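## Task

Following the load map, red 7 belongs in well C8 of tube carrier TC; any map vial not already in TC is waiting in vial rack R1. First take every vial in TC that is not on the map and put it in an empty well of R1. Then, if red 7 is not yet in C8, place it there. Next carry TC off transfer nest N1 onto raised nest N2 so it lies flat within N2's locators, with TC's well A1 at the N2 corner labelled A1. Lastly put forceps T1 back into holder H1 with both tips in a single slot and H1 upright and flat on its base. Every vial you moved must stand on the bottom of its well; every vial you did not move must still stand in its original well, and R1 must remain in its nest. Anything that stays put only because the robot holds it does not count; release everything and pull the arms away at the end.

## Robot and tools

ROBOT AND FRAME. Two 6-joint arms with parallel grippers, left_arm and right_arm, are driven in a physics simulation. Everything is reported in one scene frame: origin on the table surface midway between the arms, +z up, +x outward over the table, and left_arm sits on the +y side (the names do not mean image sides). Arm bases: left_arm at (-0.046, +0.236, 0) m, right_arm at (-0.050, -0.255, 0) m, both almost unrotated. N1 lies between the arms; N2 is on the right_arm side. Each gripper's fingers extend along its own +z and separate along its y; the reported hand point sits between the pads, roughly 1 cm short of the fingertips.

LABWARE. A vial is identified by cap colour plus the digit on its cap; a bar under the digit shows its upright reading direction. R1 and TC carry printed row letters and column numbers, with a triangle marking A1. Vials are lifted by the cap using forceps T1, which live in holder H1.

TOOL execute_actions. Argument actions is a list holding zero or one entry; optional pictures (true/false) asks for camera images. An empty list sends nothing and returns the current state with images. A motion entry is {"rows": [...], "steps": n}: 1 to 15 rows, n from 3 to 15 (default 15), each step lasting 1/30 s; row k is used on step k and the final row repeats for leftover steps. A wait entry is {"steps": n} with n up to 300, measured from the previous result and including your reply time. A refused call moves nothing.

ROW LAYOUT. One flat list of 14 numbers covering both arms, always all 14: left_arm waist, shoulder, elbow, wrist pitch, wrist yaw, wrist roll, grip, then the same seven for right_arm. The six joint values are absolute target angles in radians, on the same scale the Joint positions block prints (not offsets). Nominal ranges per arm: waist -2.618 to 3.054, shoulder 0.000 to 3.142, elbow 0.000 to 3.142, wrist pitch -1.571 to 1.571, wrist yaw -1.571 to 1.571, wrist roll -2.094 to 2.094. True ends may differ by up to 0.036 rad; a target beyond an end by more than 0.036 and farther out than the current angle is refused, and a target past the real end is clipped there, often with a "joint sent to its limit" line (possibly referring to an earlier action). The grip value is an absolute setting from -1 (closed) to +1 (fully open).

MOTION LIMITS. Per step, each joint target is kept within a lead of its measured angle: 0.202 rad waist, 0.258 shoulder, 0.238 elbow, 0.573 wrist pitch, 0.522 wrist yaw and roll. If a step's targets would put a gripper over 70 mm from where it is, all that arm's targets are pulled back proportionally. Friction may leave a joint up to about 0.031 rad short, and tiny changes can do nothing. After a result, arms keep heading to the last row sent until everything nearly stops or a step is HELD. Each result is captured 3 steps before the action ends; those steps run while you reply.

GRIPPING. grip_measured uses the same -1..+1 scale. The pads touch at about -0.94 and each millimetre of object width adds about 0.0208. Sending a value below an object's width reading squeezes harder (pad force tops out near 50 to 62 N, less on thin parts). To keep a hold, keep sending the closing value. Each gripper's reading can carry a fixed offset of up to about 0.02.

RESULT LINES. The state line gives, per arm, end_effector_position (metres) and end_effector_quat_wxyz in the scene frame; it grows less accurate at long reach. Joint positions lists six angles (rad) plus finger opening in metres (0.093 open to 0.000 shut; on a held rigid object it may settle up to about 12 mm below its width); Joint velocities gives rates. "joint command not followed" means a clearance check altered or blocked targets; HELD marks steps where your row was not fully sent. MOTOR HOT appears from 75 °C; OVER-TEMPERATURE FAULT reports an arm stopped by heat (90 °C pause, 100 °C the arm drops). Holding loads, even while you think, heats motors.

TOOL zoom_image. Arguments camera (one of cam_head_left, cam_head_right, cam_high, cam_low, cam_left_wrist, cam_right_wrist) and region [x0, y0, x1, y1] in pixels of that camera's latest 504x504 image, origin top-left, no larger than 504 by 504. It gives a magnified view and moves nothing. Calibration for every camera (K, distortion, T_world_to_cam) is supplied, accurate to a few degrees and millimetres; wrist camera poses follow the arm's joint readings.

TOOL read_manual. Optional section, only "licences"; returns the URDF licence texts.

TOOL finished_scene. Argument scene (1 or 2). Ends that scene permanently and reveals the next task; call it only once the goal holds with both grippers released and clear. Replying without any tool call ends everything.

AVOID. Never let anything fall or be knocked off the table. Do not let the arms strike or press each other. Avoid drops, slips, slams and forceful pushes into labware. Occasional brief disturbances may tug a held part or nudge loose items, so verify placements visually before finishing.

Each tool is called after "Call:" by a JSON object that holds its "api" and its "payload", one argument or row to a line.

## Session

Call:
{"api": "execute_actions", "payload": {
  "actions": []
}}

Scene clock: 0.00 s of 18600.00 s.
left_arm: end_effector_position=(+0.4963, +0.3271, +0.1167) grip_measured=+1.000 end_effector_quat_wxyz=(+0.732, -0.214, +0.619, +0.189) | right_arm: end_effector_position=(-0.0496, +0.1126, +0.1756) grip_measured=+1.000 end_effector_quat_wxyz=(-0.291, +0.844, -0.387, -0.230)
Joint positions: left_arm=[-0.022  2.358  1.06   1.47  -0.58   0.015  0.093] | right_arm=[ 1.442  1.325  1.018 -0.535 -0.236 -0.728  0.093]
Joint velocities: left_arm=[-0.002 -0.022 -0.017 -0.022  0.037 -0.051  0.   ] | right_arm=[ 0.007 -0.002  0.027  0.007 -0.037  0.007  0.   ]
Motor temperatures (°C, as the motors report them): left_arm=[25 27 27 25 25 24] | right_arm=[25 25 26 26 24 27]

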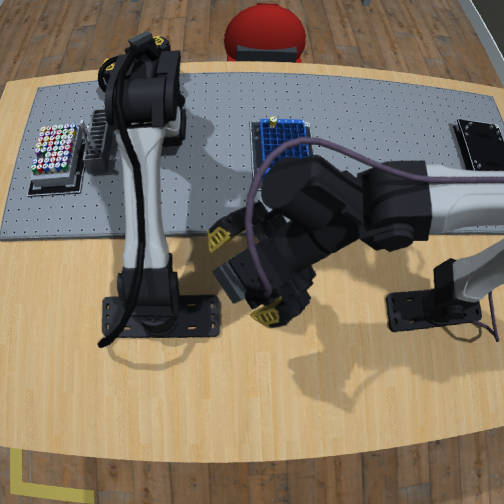

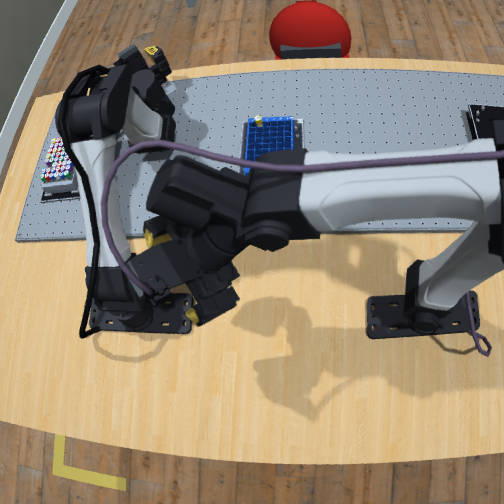

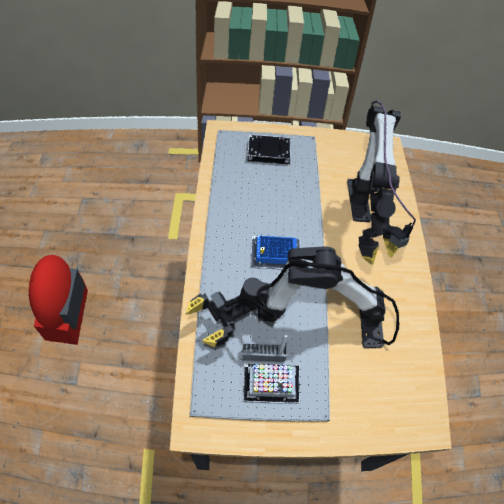

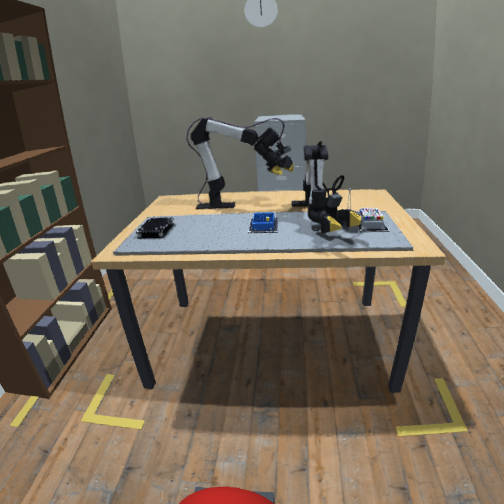

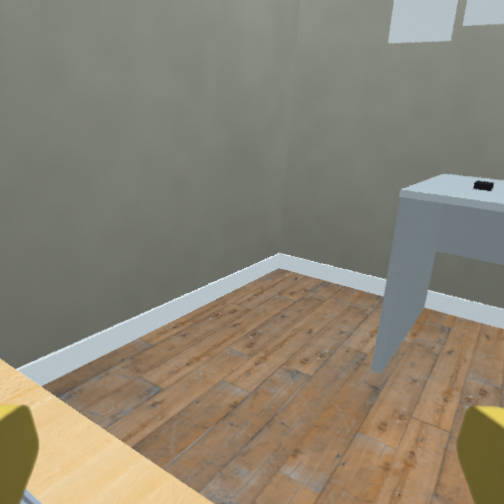

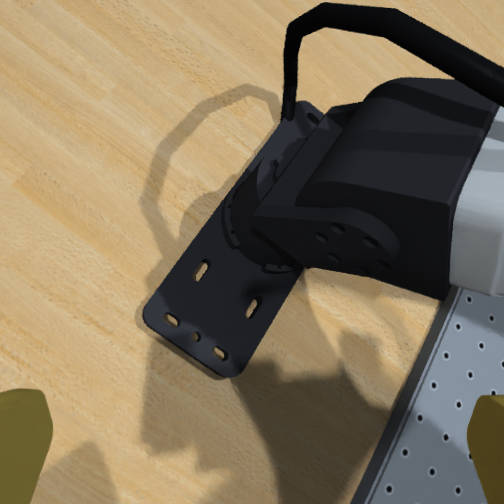

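Call:
{"api": "execute_actions", "payload": {
  "actions": [
    {"rows":[[0,0.9,0.9,-0.6,0,0,1,0,0.5,0.6,-0.6,0,0,1]],"steps":15}
  ]
}}

Call:
{"api": "execute_actions", "payload": {
  "actions": [
    {"steps":90}
  ],
  "pictures": true
}}

Scene clock: 0.63 s of 18600.00 s.
left_arm: end_effector_position=(+0.4072, +0.2489, +0.2147) grip_measured=+1.000 end_effector_quat_wxyz=(+0.566, -0.016, +0.824, +0.025) | right_arm: end_effector_position=(+0.1209, -0.0798, +0.2001) grip_measured=+1.000 end_effector_quat_wxyz=(+0.460, -0.375, +0.785, +0.177)
Joint positions: left_arm=[-0.009  1.443  0.905  0.172 -0.049  0.007  0.093] | right_arm=[ 0.758  0.554  0.605 -0.593 -0.028 -0.096  0.093]
Joint velocities: left_arm=[ 0.007 -2.415  0.012 -2.733  0.168 -0.037  0.   ] | right_arm=[-2.132 -1.492  0.115  0.168  0.139  0.593  0.   ]
Motor temperatures (°C, as the motors report them): left_arm=[25 27 27 25 25 24] | right_arm=[25 25 26 26 24 27]
Steps of this call (steps 1 to 7: nothing new was sent; steps 8 to 19: the first 12 steps of this action). Readings (joint positions):
8: left_arm=[-0.018 2.325 1.035 1.400 -0.513 0.011] | right_arm=[1.430 1.307 0.997 -0.522 -0.226 -0.683]
9: left_arm=[-0.013 2.256 0.979 1.270 -0.413 0.011] | right_arm=[1.398 1.262 0.952 -0.517 -0.204 -0.618]
11: left_arm=[-0.009 2.107 0.915 1.031 -0.266 0.010] | right_arm=[1.300 1.147 0.848 -0.526 -0.155 -0.485]
15: left_arm=[-0.009 1.788 0.905 0.581 -0.110 0.008] | right_arm=[1.054 0.861 0.649 -0.560 -0.076 -0.232]
19: the state above

Scene clock: 3.63 s of 18600.00 s.
left_arm: end_effector_position=(+0.2544, +0.2405, +0.2518) grip_measured=+1.000 end_effector_quat_wxyz=(+0.480, -0.005, +0.877, +0.008) | right_arm: end_effector_position=(+0.1906, -0.2494, +0.2193) grip_measured=+1.000 end_effector_quat_wxyz=(+0.526, -0.013, +0.850, +0.004)
Joint positions: left_arm=[-0.009  0.885  0.905 -0.59  -0.009  0.006  0.093] | right_arm=[ 0.007  0.493  0.613 -0.583  0.006 -0.005  0.093]
Joint velocities: left_arm=[-0.002  0.012  0.012 -0.022  0.037 -0.037  0.   ] | right_arm=[ 0.002  0.002 -0.017  0.007  0.022 -0.007  0.   ]
Motor temperatures (°C, as the motors report them): left_arm=[25 27 27 26 25 24] | right_arm=[25 25 26 27 24 27]
Kept back: nothing.
Steps of this call (steps 1 to 3: the last 3 steps of your previous action; steps 4 to 45: the robot went on to your last target; steps 46 to 90: nothing new was sent). Readings (joint positions):
1: left_arm=[-0.009 1.360 0.905 0.083 -0.042 0.007] | right_arm=[0.685 0.515 0.609 -0.587 -0.023 -0.078]
2: left_arm=[-0.009 1.281 0.905 -0.002 -0.037 0.007] | right_arm=[0.612 0.497 0.613 -0.582 -0.019 -0.063]
4: left_arm=[-0.009 1.131 0.905 -0.162 -0.029 0.007] | right_arm=[0.467 0.493 0.613 -0.579 -0.013 -0.042]
8: left_arm=[-0.009 0.901 0.905 -0.393 -0.018 0.006] | right_arm=[0.177 0.493 0.613 -0.583 -0.007 -0.020]
90: the state above
All arms were judged still, so your last target was given up. Only a new action makes them travel on or press farther. Fingers that are still opening or closing keep moving.
camera_calibration (this result's frames):
cam_left_wrist: T_world_to_cam=[[0.0283098, -0.999552, 0.00972994, 0.231405], [-0.849975, -0.0291938, -0.526014, 0.391648], [0.526062, 0.00662114, -0.85042, 0.162851], [0, 0, 0, 1]] pos_world=[0.24067, 0.241657, 0.342252]
cam_right_wrist: T_world_to_cam=[[0.041501, -0.999114, 0.00705075, -0.256455], [-0.792678, -0.0372203, -0.608503, 0.316543], [0.608226, 0.0196645, -0.79352, 0.140294], [0, 0, 0, 1]] pos_world=[0.17623, -0.247205, 0.305752]

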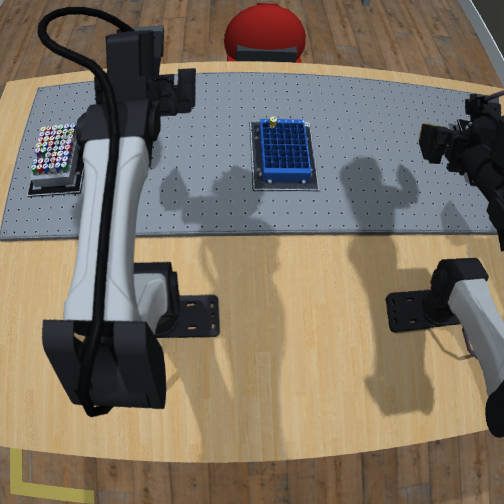

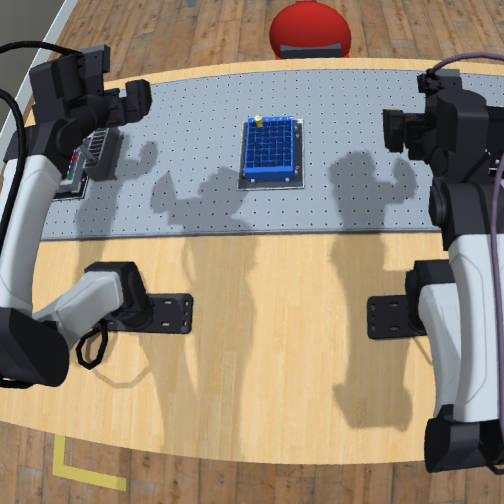

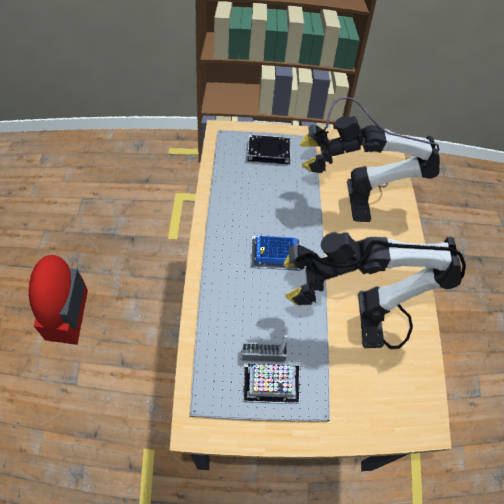

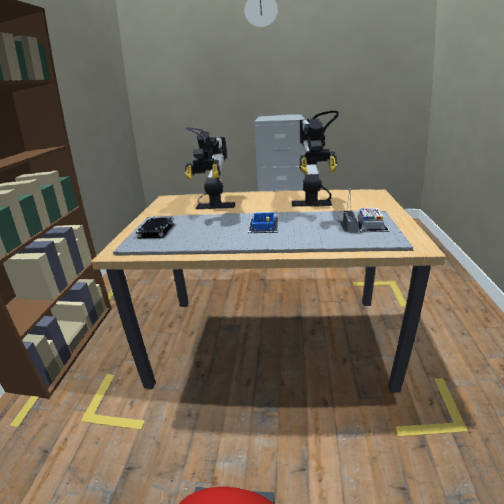

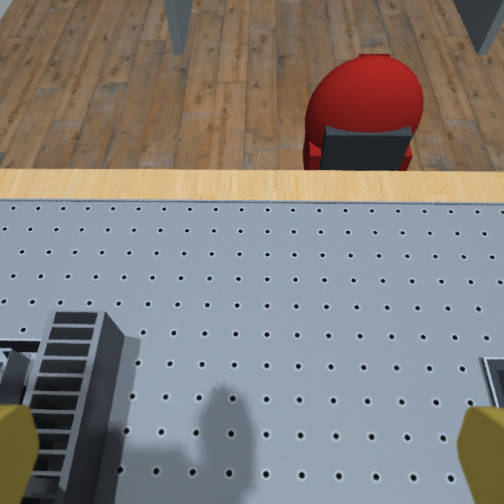

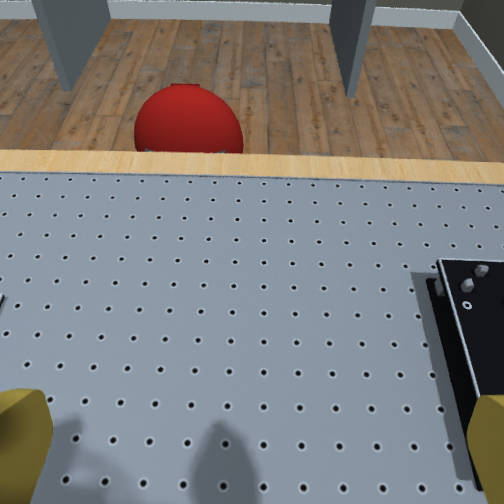

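Call:
{"api": "zoom_image", "payload": {
  "camera": "cam_high",
  "region": [225,320,315,410]
}}

Call:
{"api": "zoom_image", "payload": {
  "camera": "cam_low",
  "region": [320,170,400,250]
}}

Call:
{"api": "zoom_image", "payload": {
  "camera": "cam_head_right",
  "region": [225,105,315,195]
}}

Region (225, 320, 315, 410) of cam_high's 504x504 image, scaled by 5.600, with more detail than that image has.

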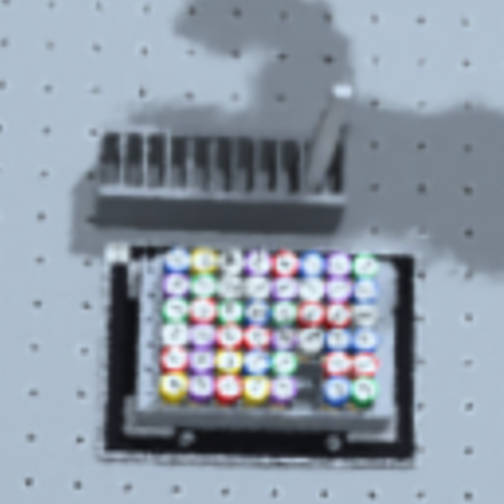

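Region (320, 170, 400, 250) of cam_low's 504x504 image, scaled by 6.300, with more detail than that image has.

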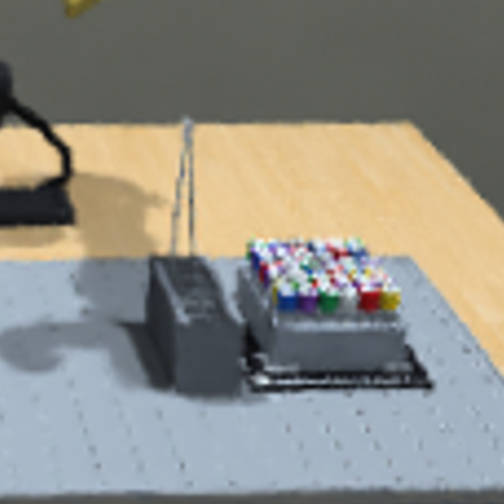

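Region (225, 105, 315, 195) of cam_head_right's 504x504 image, scaled by 5.600, with more detail than that image has.

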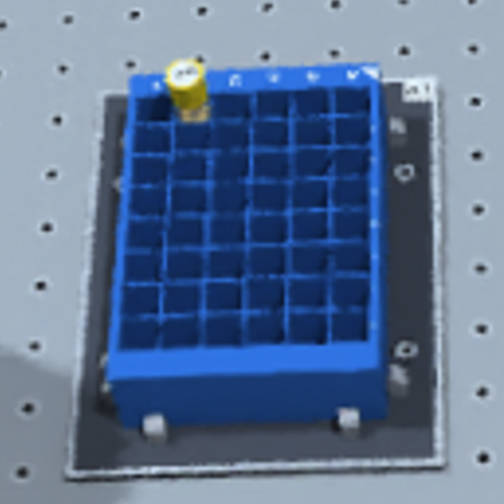

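Call:
{"api": "execute_actions", "payload": {
  "actions": [
    {"rows":[[0.54,1.54,1.633,-1.22,0,0,1,0,0.5,0.6,-0.6,0,0,1]],"steps":15}
  ]
}}

Call:
{"api": "execute_actions", "payload": {
  "actions": [
    {"steps":45}
  ],
  "pictures": true
}}

Scene clock: 4.43 s of 18600.00 s.
left_arm: end_effector_position=(+0.2662, +0.4361, +0.2327) grip_measured=+1.000 end_effector_quat_wxyz=(+0.228, -0.271, +0.933, +0.070) | right_arm: end_effector_position=(+0.1906, -0.2494, +0.2193) grip_measured=+1.000 end_effector_quat_wxyz=(+0.526, -0.013, +0.850, +0.004)
Joint positions: left_arm=[ 0.547  1.558  1.599 -1.13  -0.006  0.003  0.093] | right_arm=[ 0.007  0.493  0.613 -0.583  0.006 -0.005  0.093]
Joint velocities: left_arm=[-0.007 -0.012  0.125 -0.637  0.11   0.022  0.   ] | right_arm=[-0.012 -0.002  0.002 -0.022 -0.037 -0.007  0.   ]
Motor temperatures (°C, as the motors report them): left_arm=[25 27 28 26 25 24] | right_arm=[25 25 26 27 24 27]
Steps of this call (steps 1 to 12: nothing new was sent; steps 13 to 24: the first 12 steps of this action). Readings (joint positions):
13: left_arm=[0.017 0.915 0.948 -0.673 0.006 0.006] | right_arm=[0.007 0.493 0.613 -0.583 0.006 -0.005]
14: left_arm=[0.081 0.985 1.033 -0.794 0.012 0.006] | right_arm=[0.007 0.493 0.613 -0.583 0.006 -0.005]
16: left_arm=[0.220 1.154 1.201 -0.948 0.010 0.006] | right_arm=[0.007 0.493 0.613 -0.583 0.006 -0.005]
20: left_arm=[0.472 1.480 1.522 -1.088 0.007 0.005] | right_arm=[0.007 0.493 0.613 -0.583 0.006 -0.005]
24: the state above

Scene clock: 5.93 s of 18600.00 s.
left_arm: end_effector_position=(+0.2538, +0.4279, +0.2288) grip_measured=+1.000 end_effector_quat_wxyz=(+0.198, -0.273, +0.940, +0.061) | right_arm: end_effector_position=(+0.1906, -0.2494, +0.2193) grip_measured=+1.000 end_effector_quat_wxyz=(+0.526, -0.013, +0.850, +0.004)
Joint positions: left_arm=[ 0.547  1.558  1.612 -1.207 -0.006  0.003  0.093] | right_arm=[ 0.007  0.493  0.613 -0.583  0.006 -0.005  0.093]
Joint velocities: left_arm=[-0.007 -0.017  0.002 -0.007 -0.022  0.007  0.   ] | right_arm=[-0.002  0.007  0.002 -0.022 -0.037 -0.051  0.   ]
Motor temperatures (°C, as the motors report them): left_arm=[25 27 28 26 25 24] | right_arm=[25 25 26 28 24 27]
Kept back: nothing.
Steps of this call (steps 1 to 3: the last 3 steps of your previous action; steps 4 to 30: the robot went on to your last target; steps 31 to 45: nothing new was sent). Readings (joint positions):
1: left_arm=[0.547 1.558 1.605 -1.149 -0.006 0.003] | right_arm=[0.007 0.493 0.613 -0.583 0.006 -0.005]
2: left_arm=[0.547 1.558 1.609 -1.161 -0.006 0.003] | right_arm=[0.007 0.493 0.613 -0.583 0.006 -0.005]
4: left_arm=[0.547 1.558 1.612 -1.177 -0.006 0.003] | right_arm=[0.007 0.493 0.613 -0.583 0.006 -0.005]
8: left_arm=[0.547 1.558 1.612 -1.196 -0.006 0.003] | right_arm=[0.007 0.493 0.613 -0.583 0.006 -0.005]
45: the state above
All arms were judged still, so your last target was given up. Only a new action makes them travel on or press farther. Fingers that are still opening or closing keep moving.
camera_calibration (this result's frames):
cam_left_wrist: T_world_to_cam=[[0.554344, -0.832282, 0.00308874, 0.215381], [-0.83197, -0.554026, 0.0296914, 0.477343], [-0.0230004, -0.019029, -0.999554, 0.326805], [0, 0, 0, 1]] pos_world=[0.285256, 0.449937, 0.311821]
cam_right_wrist: T_world_to_cam=[[0.041501, -0.999114, 0.00705075, -0.256455], [-0.792678, -0.0372203, -0.608503, 0.316543], [0.608226, 0.0196645, -0.79352, 0.140294], [0, 0, 0, 1]] pos_world=[0.17623, -0.247205, 0.305752]

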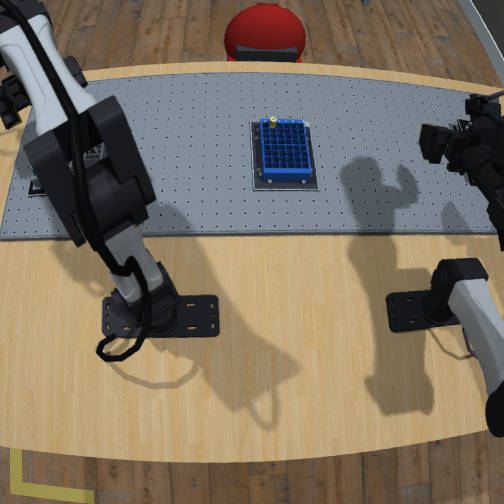

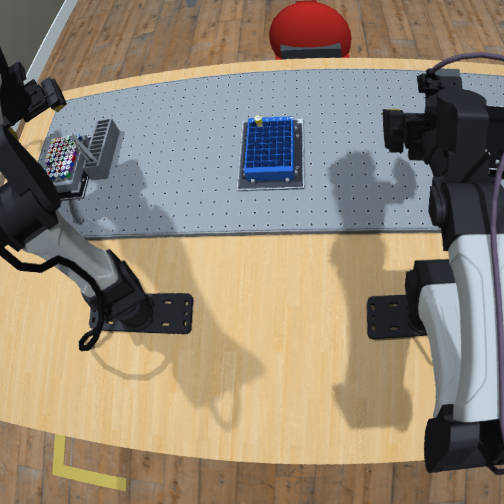

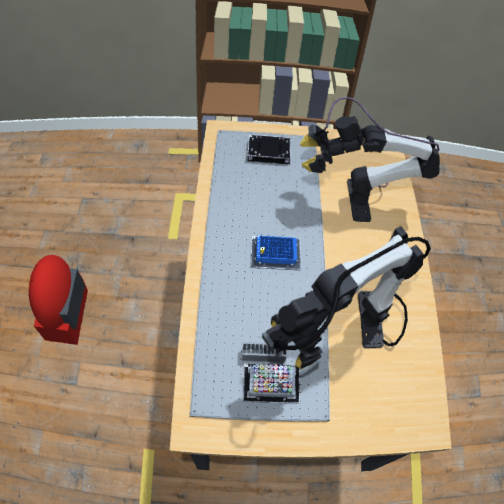

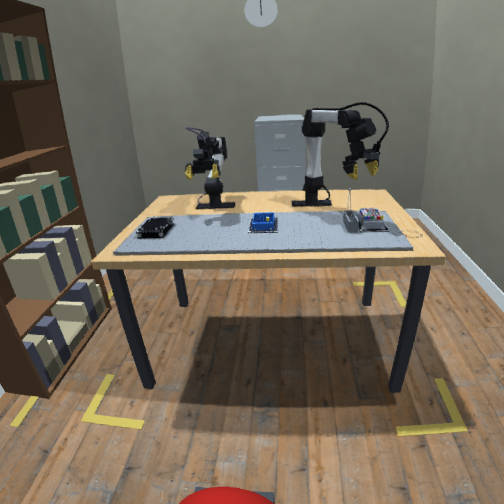

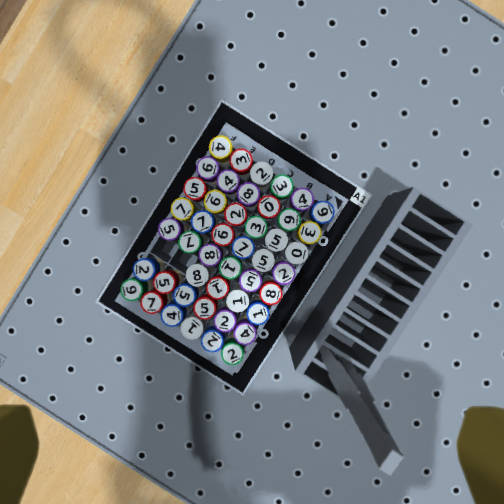

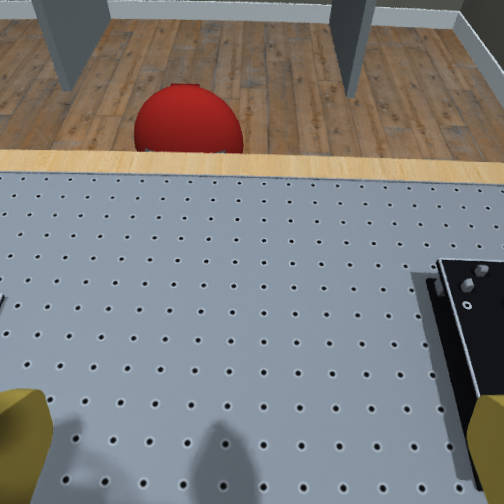

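Call:
{"api": "zoom_image", "payload": {
  "camera": "cam_left_wrist",
  "region": [90,100,390,400]
}}

Call:
{"api": "zoom_image", "payload": {
  "camera": "cam_left_wrist",
  "region": [270,290,470,490]
}}

Region (90, 100, 390, 400) of cam_left_wrist's 504x504 image, scaled by 1.680, with more detail than that image has.

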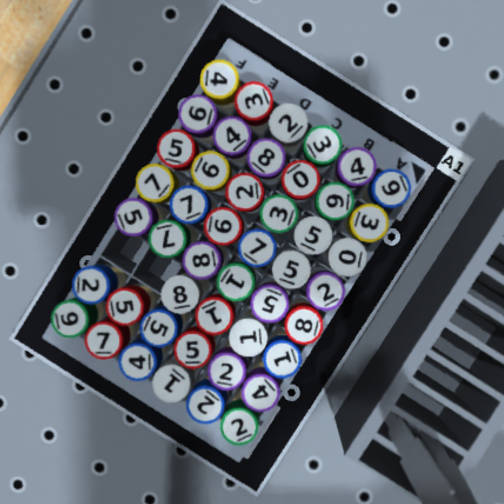

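Region (270, 290, 470, 490) of cam_left_wrist's 504x504 image, scaled by 2.520, with more detail than that image has.

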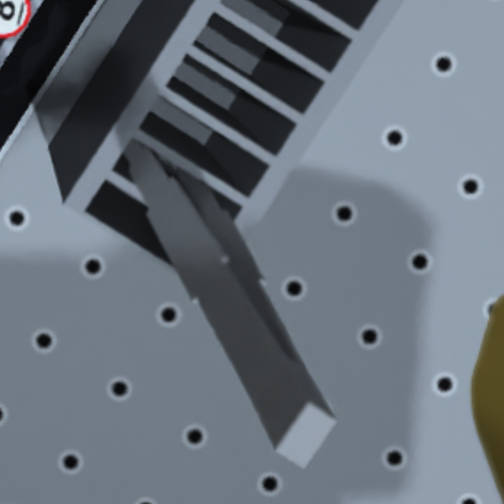

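Call:
{"api": "execute_actions", "payload": {
  "actions": [
    {"rows":[[0.5625,1.364,1.304,-1.019,0.302,0.506,0,0,0.5,0.6,-0.6,0,0,1]],"steps":15}
  ]
}}

Call:
{"api": "execute_actions", "payload": {
  "actions": [
    {"steps":30}
  ],
  "pictures": true
}}

Scene clock: 7.23 s of 18600.00 s.
left_arm: end_effector_position=(+0.2479, +0.3718, +0.2042) grip_measured=+0.003 end_effector_quat_wxyz=(+0.258, -0.022, +0.966, -0.005) | right_arm: end_effector_position=(+0.1906, -0.2494, +0.2193) grip_measured=+1.000 end_effector_quat_wxyz=(+0.526, -0.013, +0.850, +0.004)
Joint positions: left_arm=[ 0.553  1.379  1.315 -1.056  0.271  0.465  0.045] | right_arm=[ 0.007  0.493  0.613 -0.583  0.006 -0.005  0.093]
Joint velocities: left_arm=[ 0.007 -0.002  0.012  0.066  0.198  0.256  0.   ] | right_arm=[ 0.007 -0.007  0.002 -0.007  0.022 -0.051  0.   ]
Motor temperatures (°C, as the motors report them): left_arm=[25 28 28 26 25 24] | right_arm=[25 25 27 28 24 27]
Steps of this call (steps 1 to 27: nothing new was sent; steps 28 to 39: the first 12 steps of this action). Readings (joint positions):
28: left_arm=[0.550 1.533 1.570 -1.162 0.029 0.071] | right_arm=[0.007 0.493 0.613 -0.583 0.006 -0.005]
29: left_arm=[0.553 1.485 1.488 -1.109 0.082 0.158] | right_arm=[0.007 0.493 0.613 -0.583 0.006 -0.005]
31: left_arm=[0.553 1.403 1.366 -1.097 0.161 0.283] | right_arm=[0.007 0.493 0.613 -0.583 0.006 -0.005]
35: left_arm=[0.553 1.379 1.315 -1.081 0.240 0.412] | right_arm=[0.007 0.493 0.613 -0.583 0.006 -0.005]
39: the state above

Scene clock: 8.23 s of 18600.00 s.
left_arm: end_effector_position=(+0.2522, +0.3707, +0.2068) grip_measured=+0.003 end_effector_quat_wxyz=(+0.269, -0.002, +0.963, -0.004) | right_arm: end_effector_position=(+0.1906, -0.2494, +0.2193) grip_measured=+1.000 end_effector_quat_wxyz=(+0.526, -0.013, +0.850, +0.004)
Joint positions: left_arm=[ 0.553  1.379  1.315 -1.039  0.292  0.5    0.045] | right_arm=[ 0.007  0.493  0.613 -0.583  0.006 -0.005  0.093]
Joint velocities: left_arm=[-0.007 -0.002  0.012 -0.007 -0.007 -0.051 -0.001] | right_arm=[-0.002  0.007 -0.002 -0.007 -0.037 -0.007  0.   ]
Motor temperatures (°C, as the motors report them): left_arm=[25 28 28 26 25 24] | right_arm=[25 25 27 28 24 27]
Kept back: nothing.
Steps of this call (steps 1 to 3: the last 3 steps of your previous action; steps 4 to 30: the robot went on to your last target). Readings (joint positions):
1: left_arm=[0.553 1.379 1.315 -1.052 0.275 0.472] | right_arm=[0.007 0.493 0.613 -0.583 0.006 -0.005]
2: left_arm=[0.553 1.379 1.315 -1.049 0.279 0.478] | right_arm=[0.007 0.493 0.613 -0.583 0.006 -0.005]
4: left_arm=[0.553 1.379 1.315 -1.045 0.284 0.486] | right_arm=[0.007 0.493 0.613 -0.583 0.006 -0.005]
8: left_arm=[0.553 1.379 1.315 -1.041 0.289 0.494] | right_arm=[0.007 0.493 0.613 -0.583 0.006 -0.005]
30: the state above
All arms were judged still, so your last target was given up. Only a new action makes them travel on or press farther. Fingers that are still opening or closing keep moving.
camera_calibration (this result's frames):
cam_left_wrist: T_world_to_cam=[[0.0204296, -0.999557, 0.0216374, 0.361511], [-0.994937, -0.0224556, -0.097957, 0.315515], [0.0983995, -0.0195267, -0.994955, 0.272255], [0, 0, 0, 1]] pos_world=[0.279742, 0.373752, 0.293966]
cam_right_wrist: T_world_to_cam=[[0.041501, -0.999114, 0.00705075, -0.256455], [-0.792678, -0.0372203, -0.608503, 0.316543], [0.608226, 0.0196645, -0.79352, 0.140294], [0, 0, 0, 1]] pos_world=[0.17623, -0.247205, 0.305752]

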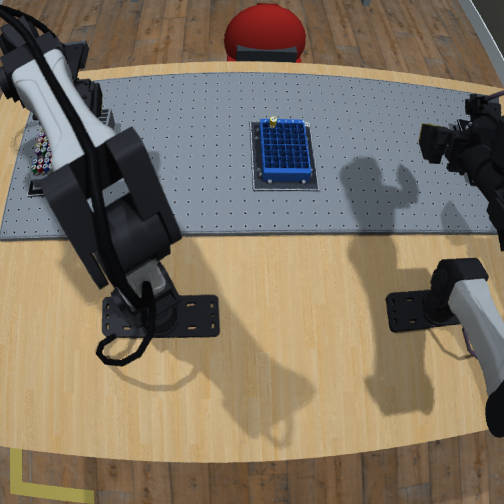

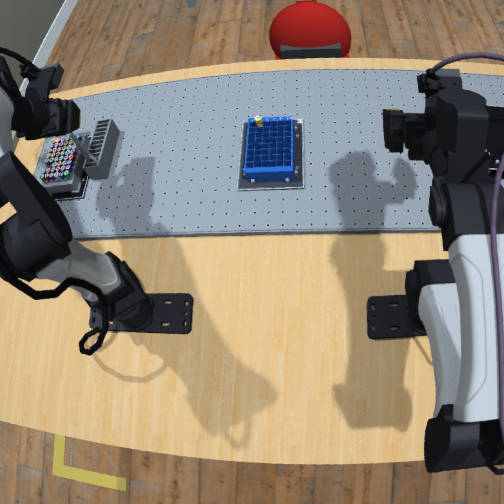

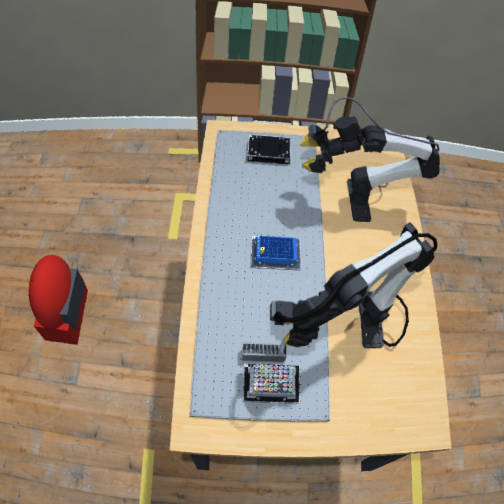

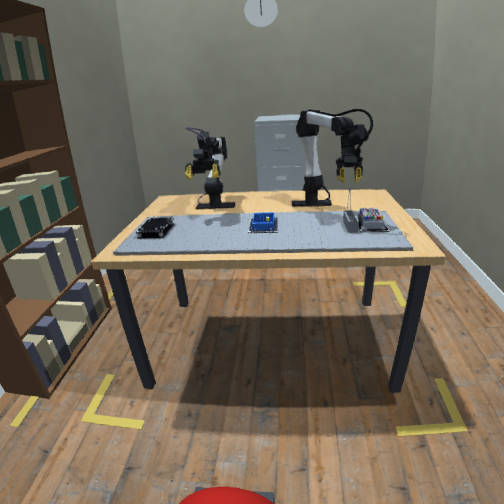

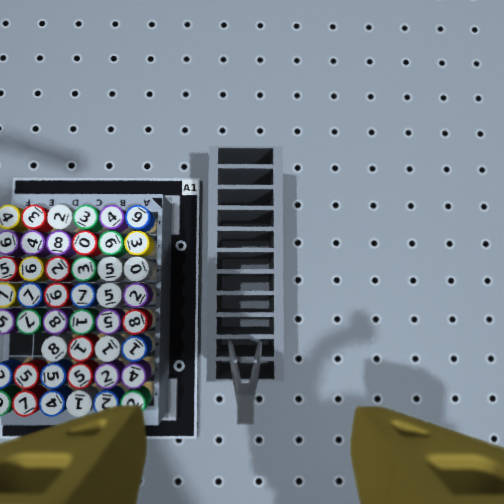

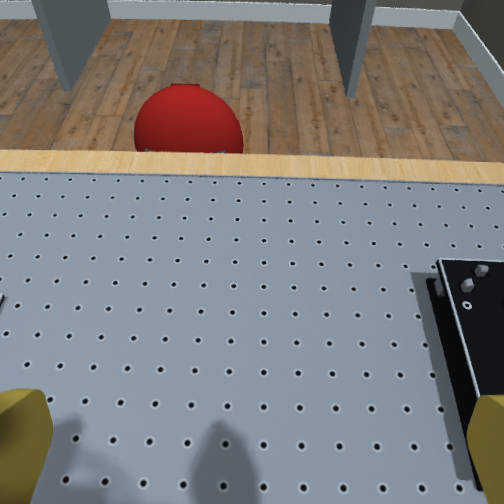

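Call:
{"api": "execute_actions", "payload": {
  "actions": [
    {"rows":[[0.5625,1.34,1.005,-0.725,0.31,0.51,0,0,0.5,0.6,-0.6,0,0,1]],"steps":15}
  ]
}}

Call:
{"api": "execute_actions", "payload": {
  "actions": [
    {"steps":30}
  ],
  "pictures": true
}}

Call:
{"api": "zoom_image", "payload": {
  "camera": "cam_low",
  "region": [310,150,400,240]
}}

Scene clock: 8.83 s of 18600.00 s.
left_arm: end_effector_position=(+0.2444, +0.3640, +0.1316) grip_measured=+0.003 end_effector_quat_wxyz=(+0.263, -0.000, +0.965, -0.013) | right_arm: end_effector_position=(+0.1906, -0.2494, +0.2193) grip_measured=+1.000 end_effector_quat_wxyz=(+0.526, -0.013, +0.850, +0.004)
Joint positions: left_arm=[ 0.553  1.348  0.998 -0.774  0.3    0.504  0.045] | right_arm=[ 0.007  0.493  0.613 -0.583  0.006 -0.005  0.093]
Joint velocities: left_arm=[ 0.002  0.007 -0.012  0.256 -0.022  0.037 -0.001] | right_arm=[-0.012  0.007  0.002 -0.007 -0.022 -0.051  0.   ]
Motor temperatures (°C, as the motors report them): left_arm=[25 28 28 26 25 24] | right_arm=[25 25 27 28 24 27]
Steps of this call (steps 1 to 6: nothing new was sent; steps 7 to 18: the first 12 steps of this action). Readings (joint positions):
7: left_arm=[0.553 1.369 1.279 -0.988 0.296 0.500] | right_arm=[0.007 0.493 0.613 -0.583 0.006 -0.005]
8: left_arm=[0.553 1.349 1.211 -0.913 0.298 0.501] | right_arm=[0.007 0.493 0.613 -0.583 0.006 -0.005]
10: left_arm=[0.553 1.339 1.086 -0.846 0.300 0.502] | right_arm=[0.007 0.493 0.613 -0.583 0.006 -0.005]
14: left_arm=[0.553 1.348 0.998 -0.821 0.300 0.503] | right_arm=[0.007 0.493 0.613 -0.583 0.006 -0.005]
18: the state above

Scene clock: 9.83 s of 18600.00 s.
left_arm: end_effector_position=(+0.2494, +0.3672, +0.1345) grip_measured=+0.003 end_effector_quat_wxyz=(+0.274, +0.002, +0.962, -0.005) | right_arm: end_effector_position=(+0.1906, -0.2494, +0.2193) grip_measured=+1.000 end_effector_quat_wxyz=(+0.526, -0.013, +0.850, +0.004)
Joint positions: left_arm=[ 0.553  1.348  0.998 -0.745  0.3    0.504  0.045] | right_arm=[ 0.007  0.493  0.613 -0.583  0.006 -0.005  0.093]
Joint velocities: left_arm=[-0.012 -0.032  0.002 -0.037  0.007  0.051 -0.001] | right_arm=[-0.007 -0.002  0.002  0.022 -0.007 -0.066  0.   ]
Motor temperatures (°C, as the motors report them): left_arm=[25 28 29 26 25 24] | right_arm=[25 25 27 28 24 27]
Kept back: nothing.
Steps of this call (steps 1 to 3: the last 3 steps of your previous action; steps 4 to 30: the robot went on to your last target). Readings (joint positions):
1: left_arm=[0.553 1.348 0.998 -0.767 0.300 0.504] | right_arm=[0.007 0.493 0.613 -0.583 0.006 -0.005]
2: left_arm=[0.553 1.348 0.998 -0.762 0.300 0.504] | right_arm=[0.007 0.493 0.613 -0.583 0.006 -0.005]
4: left_arm=[0.553 1.348 0.998 -0.755 0.300 0.504] | right_arm=[0.007 0.493 0.613 -0.583 0.006 -0.005]
8: left_arm=[0.553 1.348 0.998 -0.749 0.300 0.504] | right_arm=[0.007 0.493 0.613 -0.583 0.006 -0.005]
30: the state above
All arms were judged still, so your last target was given up. Only a new action makes them travel on or press farther. Fingers that are still opening or closing keep moving.
camera_calibration (this result's frames):
cam_left_wrist: T_world_to_cam=[[0.0128112, -0.999686, 0.0215566, 0.361671], [-0.993957, -0.0150823, -0.108728, 0.304064], [0.109018, -0.0200334, -0.993838, 0.197951], [0, 0, 0, 1]] pos_world=[0.276013, 0.370109, 0.221995]
cam_right_wrist: T_world_to_cam=[[0.041501, -0.999114, 0.00705075, -0.256455], [-0.792678, -0.0372203, -0.608503, 0.316543], [0.608226, 0.0196645, -0.79352, 0.140294], [0, 0, 0, 1]] pos_world=[0.17623, -0.247205, 0.305752]

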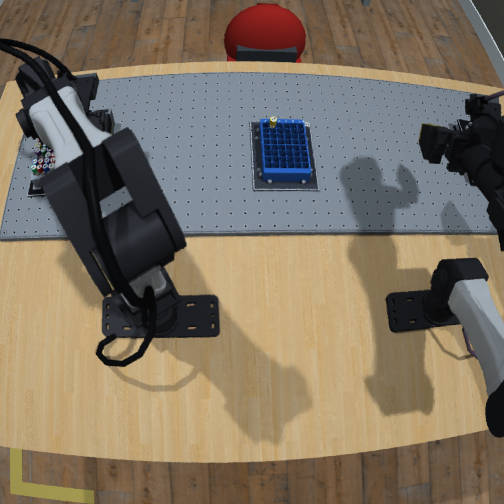

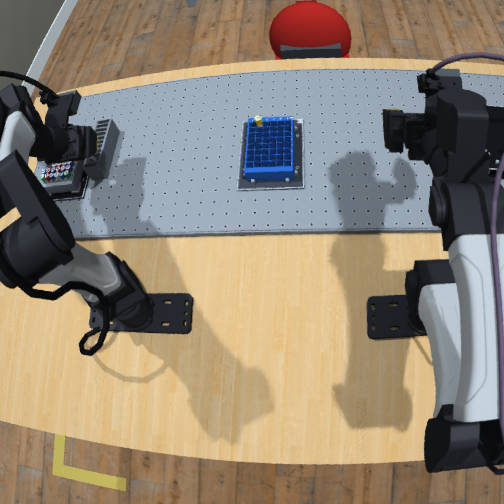

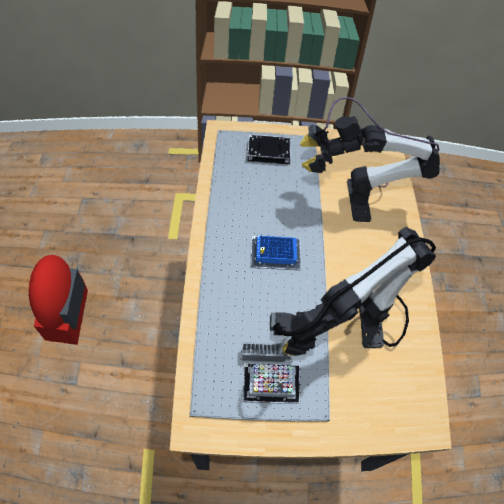

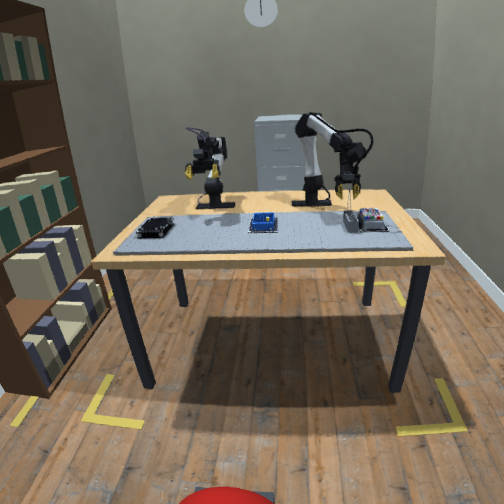

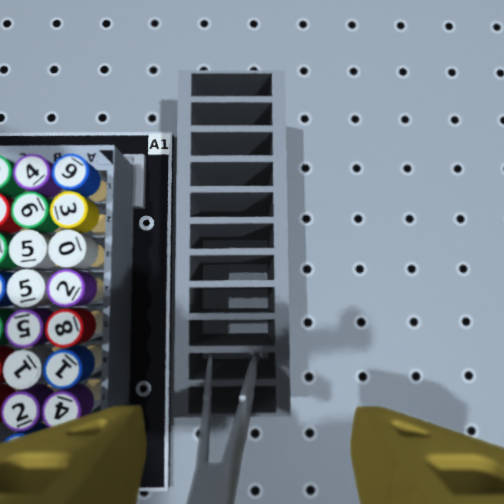

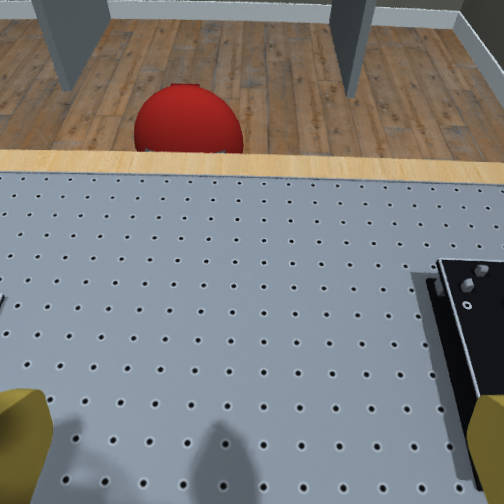

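Region (310, 150, 400, 240) of cam_low's 504x504 image, scaled by 5.600, with more detail than that image has.

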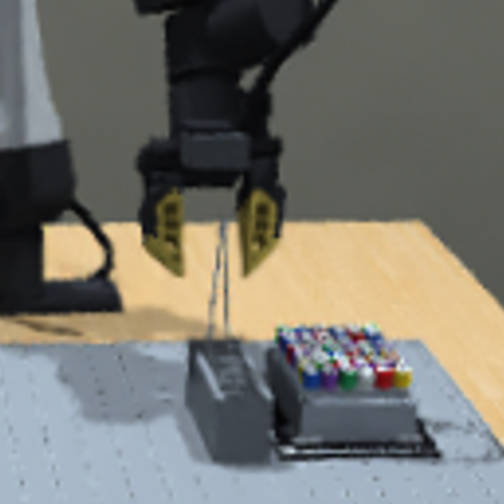

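Call:
{"api": "execute_actions", "payload": {
  "actions": [
    {"rows":[[0.578,1.35,0.945,-0.645,0.31,0.51,-0.3,0,0.5,0.6,-0.6,0,0,1]],"steps":15}
  ]
}}

Call:
{"api": "execute_actions", "payload": {
  "actions": [
    {"steps":30}
  ],
  "pictures": true
}}

Scene clock: 10.47 s of 18600.00 s.
left_arm: end_effector_position=(+0.2525, +0.3738, +0.1282) grip_measured=-0.297 end_effector_quat_wxyz=(+0.288, -0.001, +0.958, +0.004) | right_arm: end_effector_position=(+0.1906, -0.2494, +0.2193) grip_measured=+1.000 end_effector_quat_wxyz=(+0.526, -0.013, +0.850, +0.004)
Joint positions: left_arm=[ 0.566  1.348  0.957 -0.672  0.303  0.505  0.031] | right_arm=[ 0.007  0.493  0.613 -0.583  0.006 -0.005  0.093]
Joint velocities: left_arm=[-0.007 -0.017 -0.007 -0.037 -0.037  0.007  0.   ] | right_arm=[ 0.002 -0.007 -0.012  0.037 -0.007 -0.007  0.   ]
Motor temperatures (°C, as the motors report them): left_arm=[25 28 29 27 25 24] | right_arm=[25 25 27 29 24 27]
Steps of this call (steps 1 to 7: nothing new was sent; steps 8 to 19: the first 12 steps of this action). Readings (joint positions):
8: left_arm=[0.554 1.348 0.992 -0.734 0.302 0.504] | right_arm=[0.007 0.493 0.613 -0.583 0.006 -0.005]
9: left_arm=[0.558 1.348 0.983 -0.716 0.303 0.505] | right_arm=[0.007 0.493 0.613 -0.583 0.006 -0.005]
11: left_arm=[0.564 1.348 0.965 -0.699 0.303 0.505] | right_arm=[0.007 0.493 0.613 -0.583 0.006 -0.005]
15: left_arm=[0.566 1.348 0.957 -0.683 0.303 0.505] | right_arm=[0.007 0.493 0.613 -0.583 0.006 -0.005]
19: the state above

Scene clock: 11.47 s of 18600.00 s.
left_arm: end_effector_position=(+0.2535, +0.3745, +0.1289) grip_measured=-0.297 end_effector_quat_wxyz=(+0.291, -0.001, +0.957, +0.006) | right_arm: end_effector_position=(+0.1906, -0.2494, +0.2193) grip_measured=+1.000 end_effector_quat_wxyz=(+0.526, -0.013, +0.850, +0.004)
Joint positions: left_arm=[ 0.566  1.348  0.957 -0.666  0.303  0.505  0.031] | right_arm=[ 0.007  0.493  0.613 -0.583  0.006 -0.005  0.093]
Joint velocities: left_arm=[ 0.002  0.002 -0.007 -0.007  0.081 -0.037 -0.   ] | right_arm=[ 0.017  0.007 -0.007 -0.007 -0.022 -0.022  0.   ]
Motor temperatures (°C, as the motors report them): left_arm=[25 28 29 27 25 24] | right_arm=[25 25 27 29 24 27]
Kept back: nothing.
Steps of this call (steps 1 to 3: the last 3 steps of your previous action; steps 4 to 15: the robot went on to your last target; steps 16 to 30: nothing new was sent). Readings (joint positions):
1: left_arm=[0.566 1.348 0.957 -0.670 0.303 0.505] | right_arm=[0.007 0.493 0.613 -0.583 0.006 -0.005]
2: left_arm=[0.566 1.348 0.957 -0.669 0.303 0.505] | right_arm=[0.007 0.493 0.613 -0.583 0.006 -0.005]
4: left_arm=[0.566 1.348 0.957 -0.668 0.303 0.505] | right_arm=[0.007 0.493 0.613 -0.583 0.006 -0.005]
8: left_arm=[0.566 1.348 0.957 -0.666 0.303 0.505] | right_arm=[0.007 0.493 0.613 -0.583 0.006 -0.005]
30: the state above
All arms were judged still, so your last target was given up. Only a new action makes them travel on or press farther. Fingers that are still opening or closing keep moving.
camera_calibration (this result's frames):
cam_left_wrist: T_world_to_cam=[[0.0239674, -0.99971, 0.00213108, 0.36867], [-0.989458, -0.024026, -0.142814, 0.314225], [0.142824, 0.00131426, -0.989747, 0.174964], [0, 0, 0, 1]] pos_world=[0.277087, 0.375883, 0.21726]
cam_right_wrist: T_world_to_cam=[[0.041501, -0.999114, 0.00705075, -0.256455], [-0.792678, -0.0372203, -0.608503, 0.316543], [0.608226, 0.0196645, -0.79352, 0.140294], [0, 0, 0, 1]] pos_world=[0.17623, -0.247205, 0.305752]

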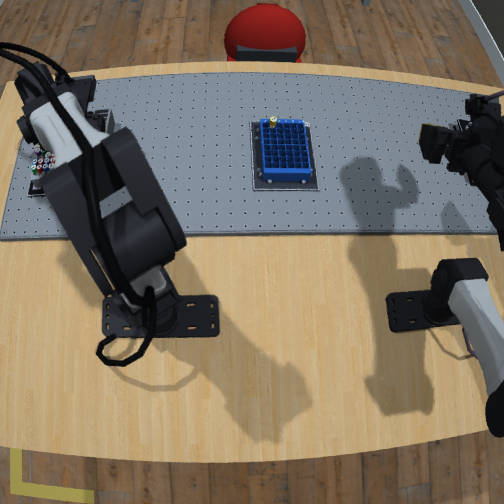

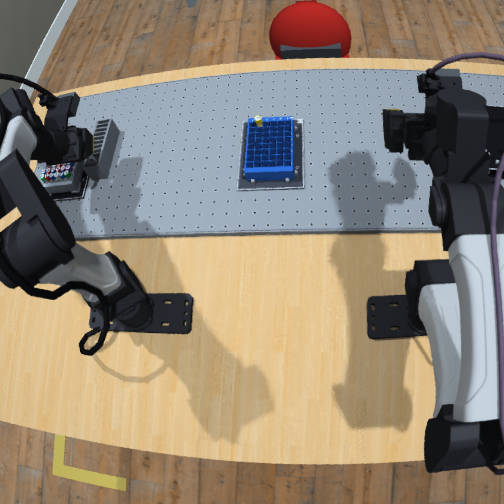

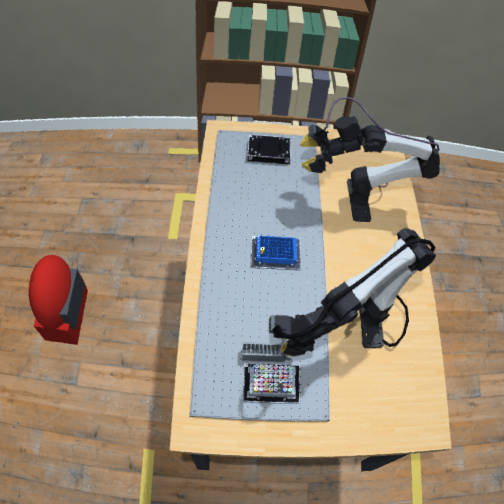

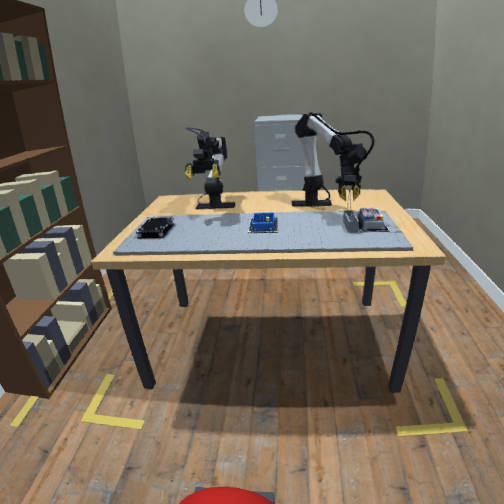

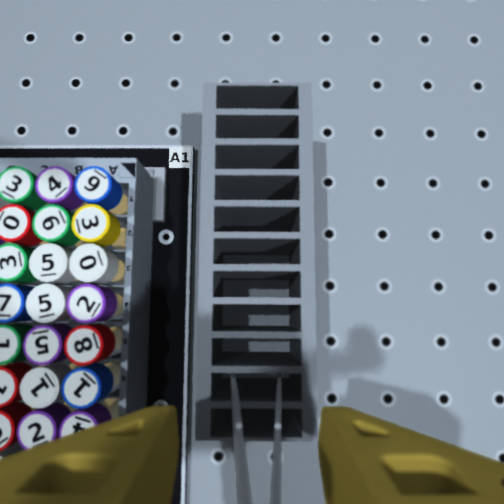

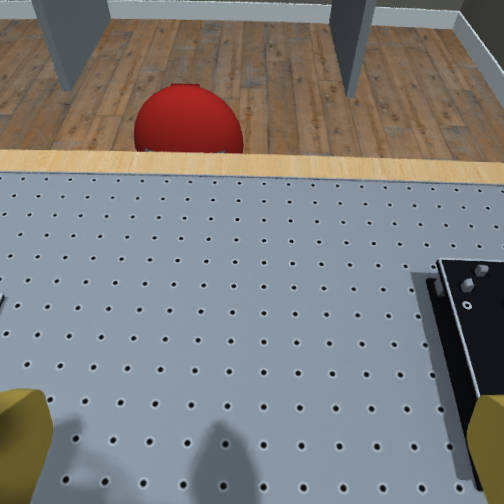

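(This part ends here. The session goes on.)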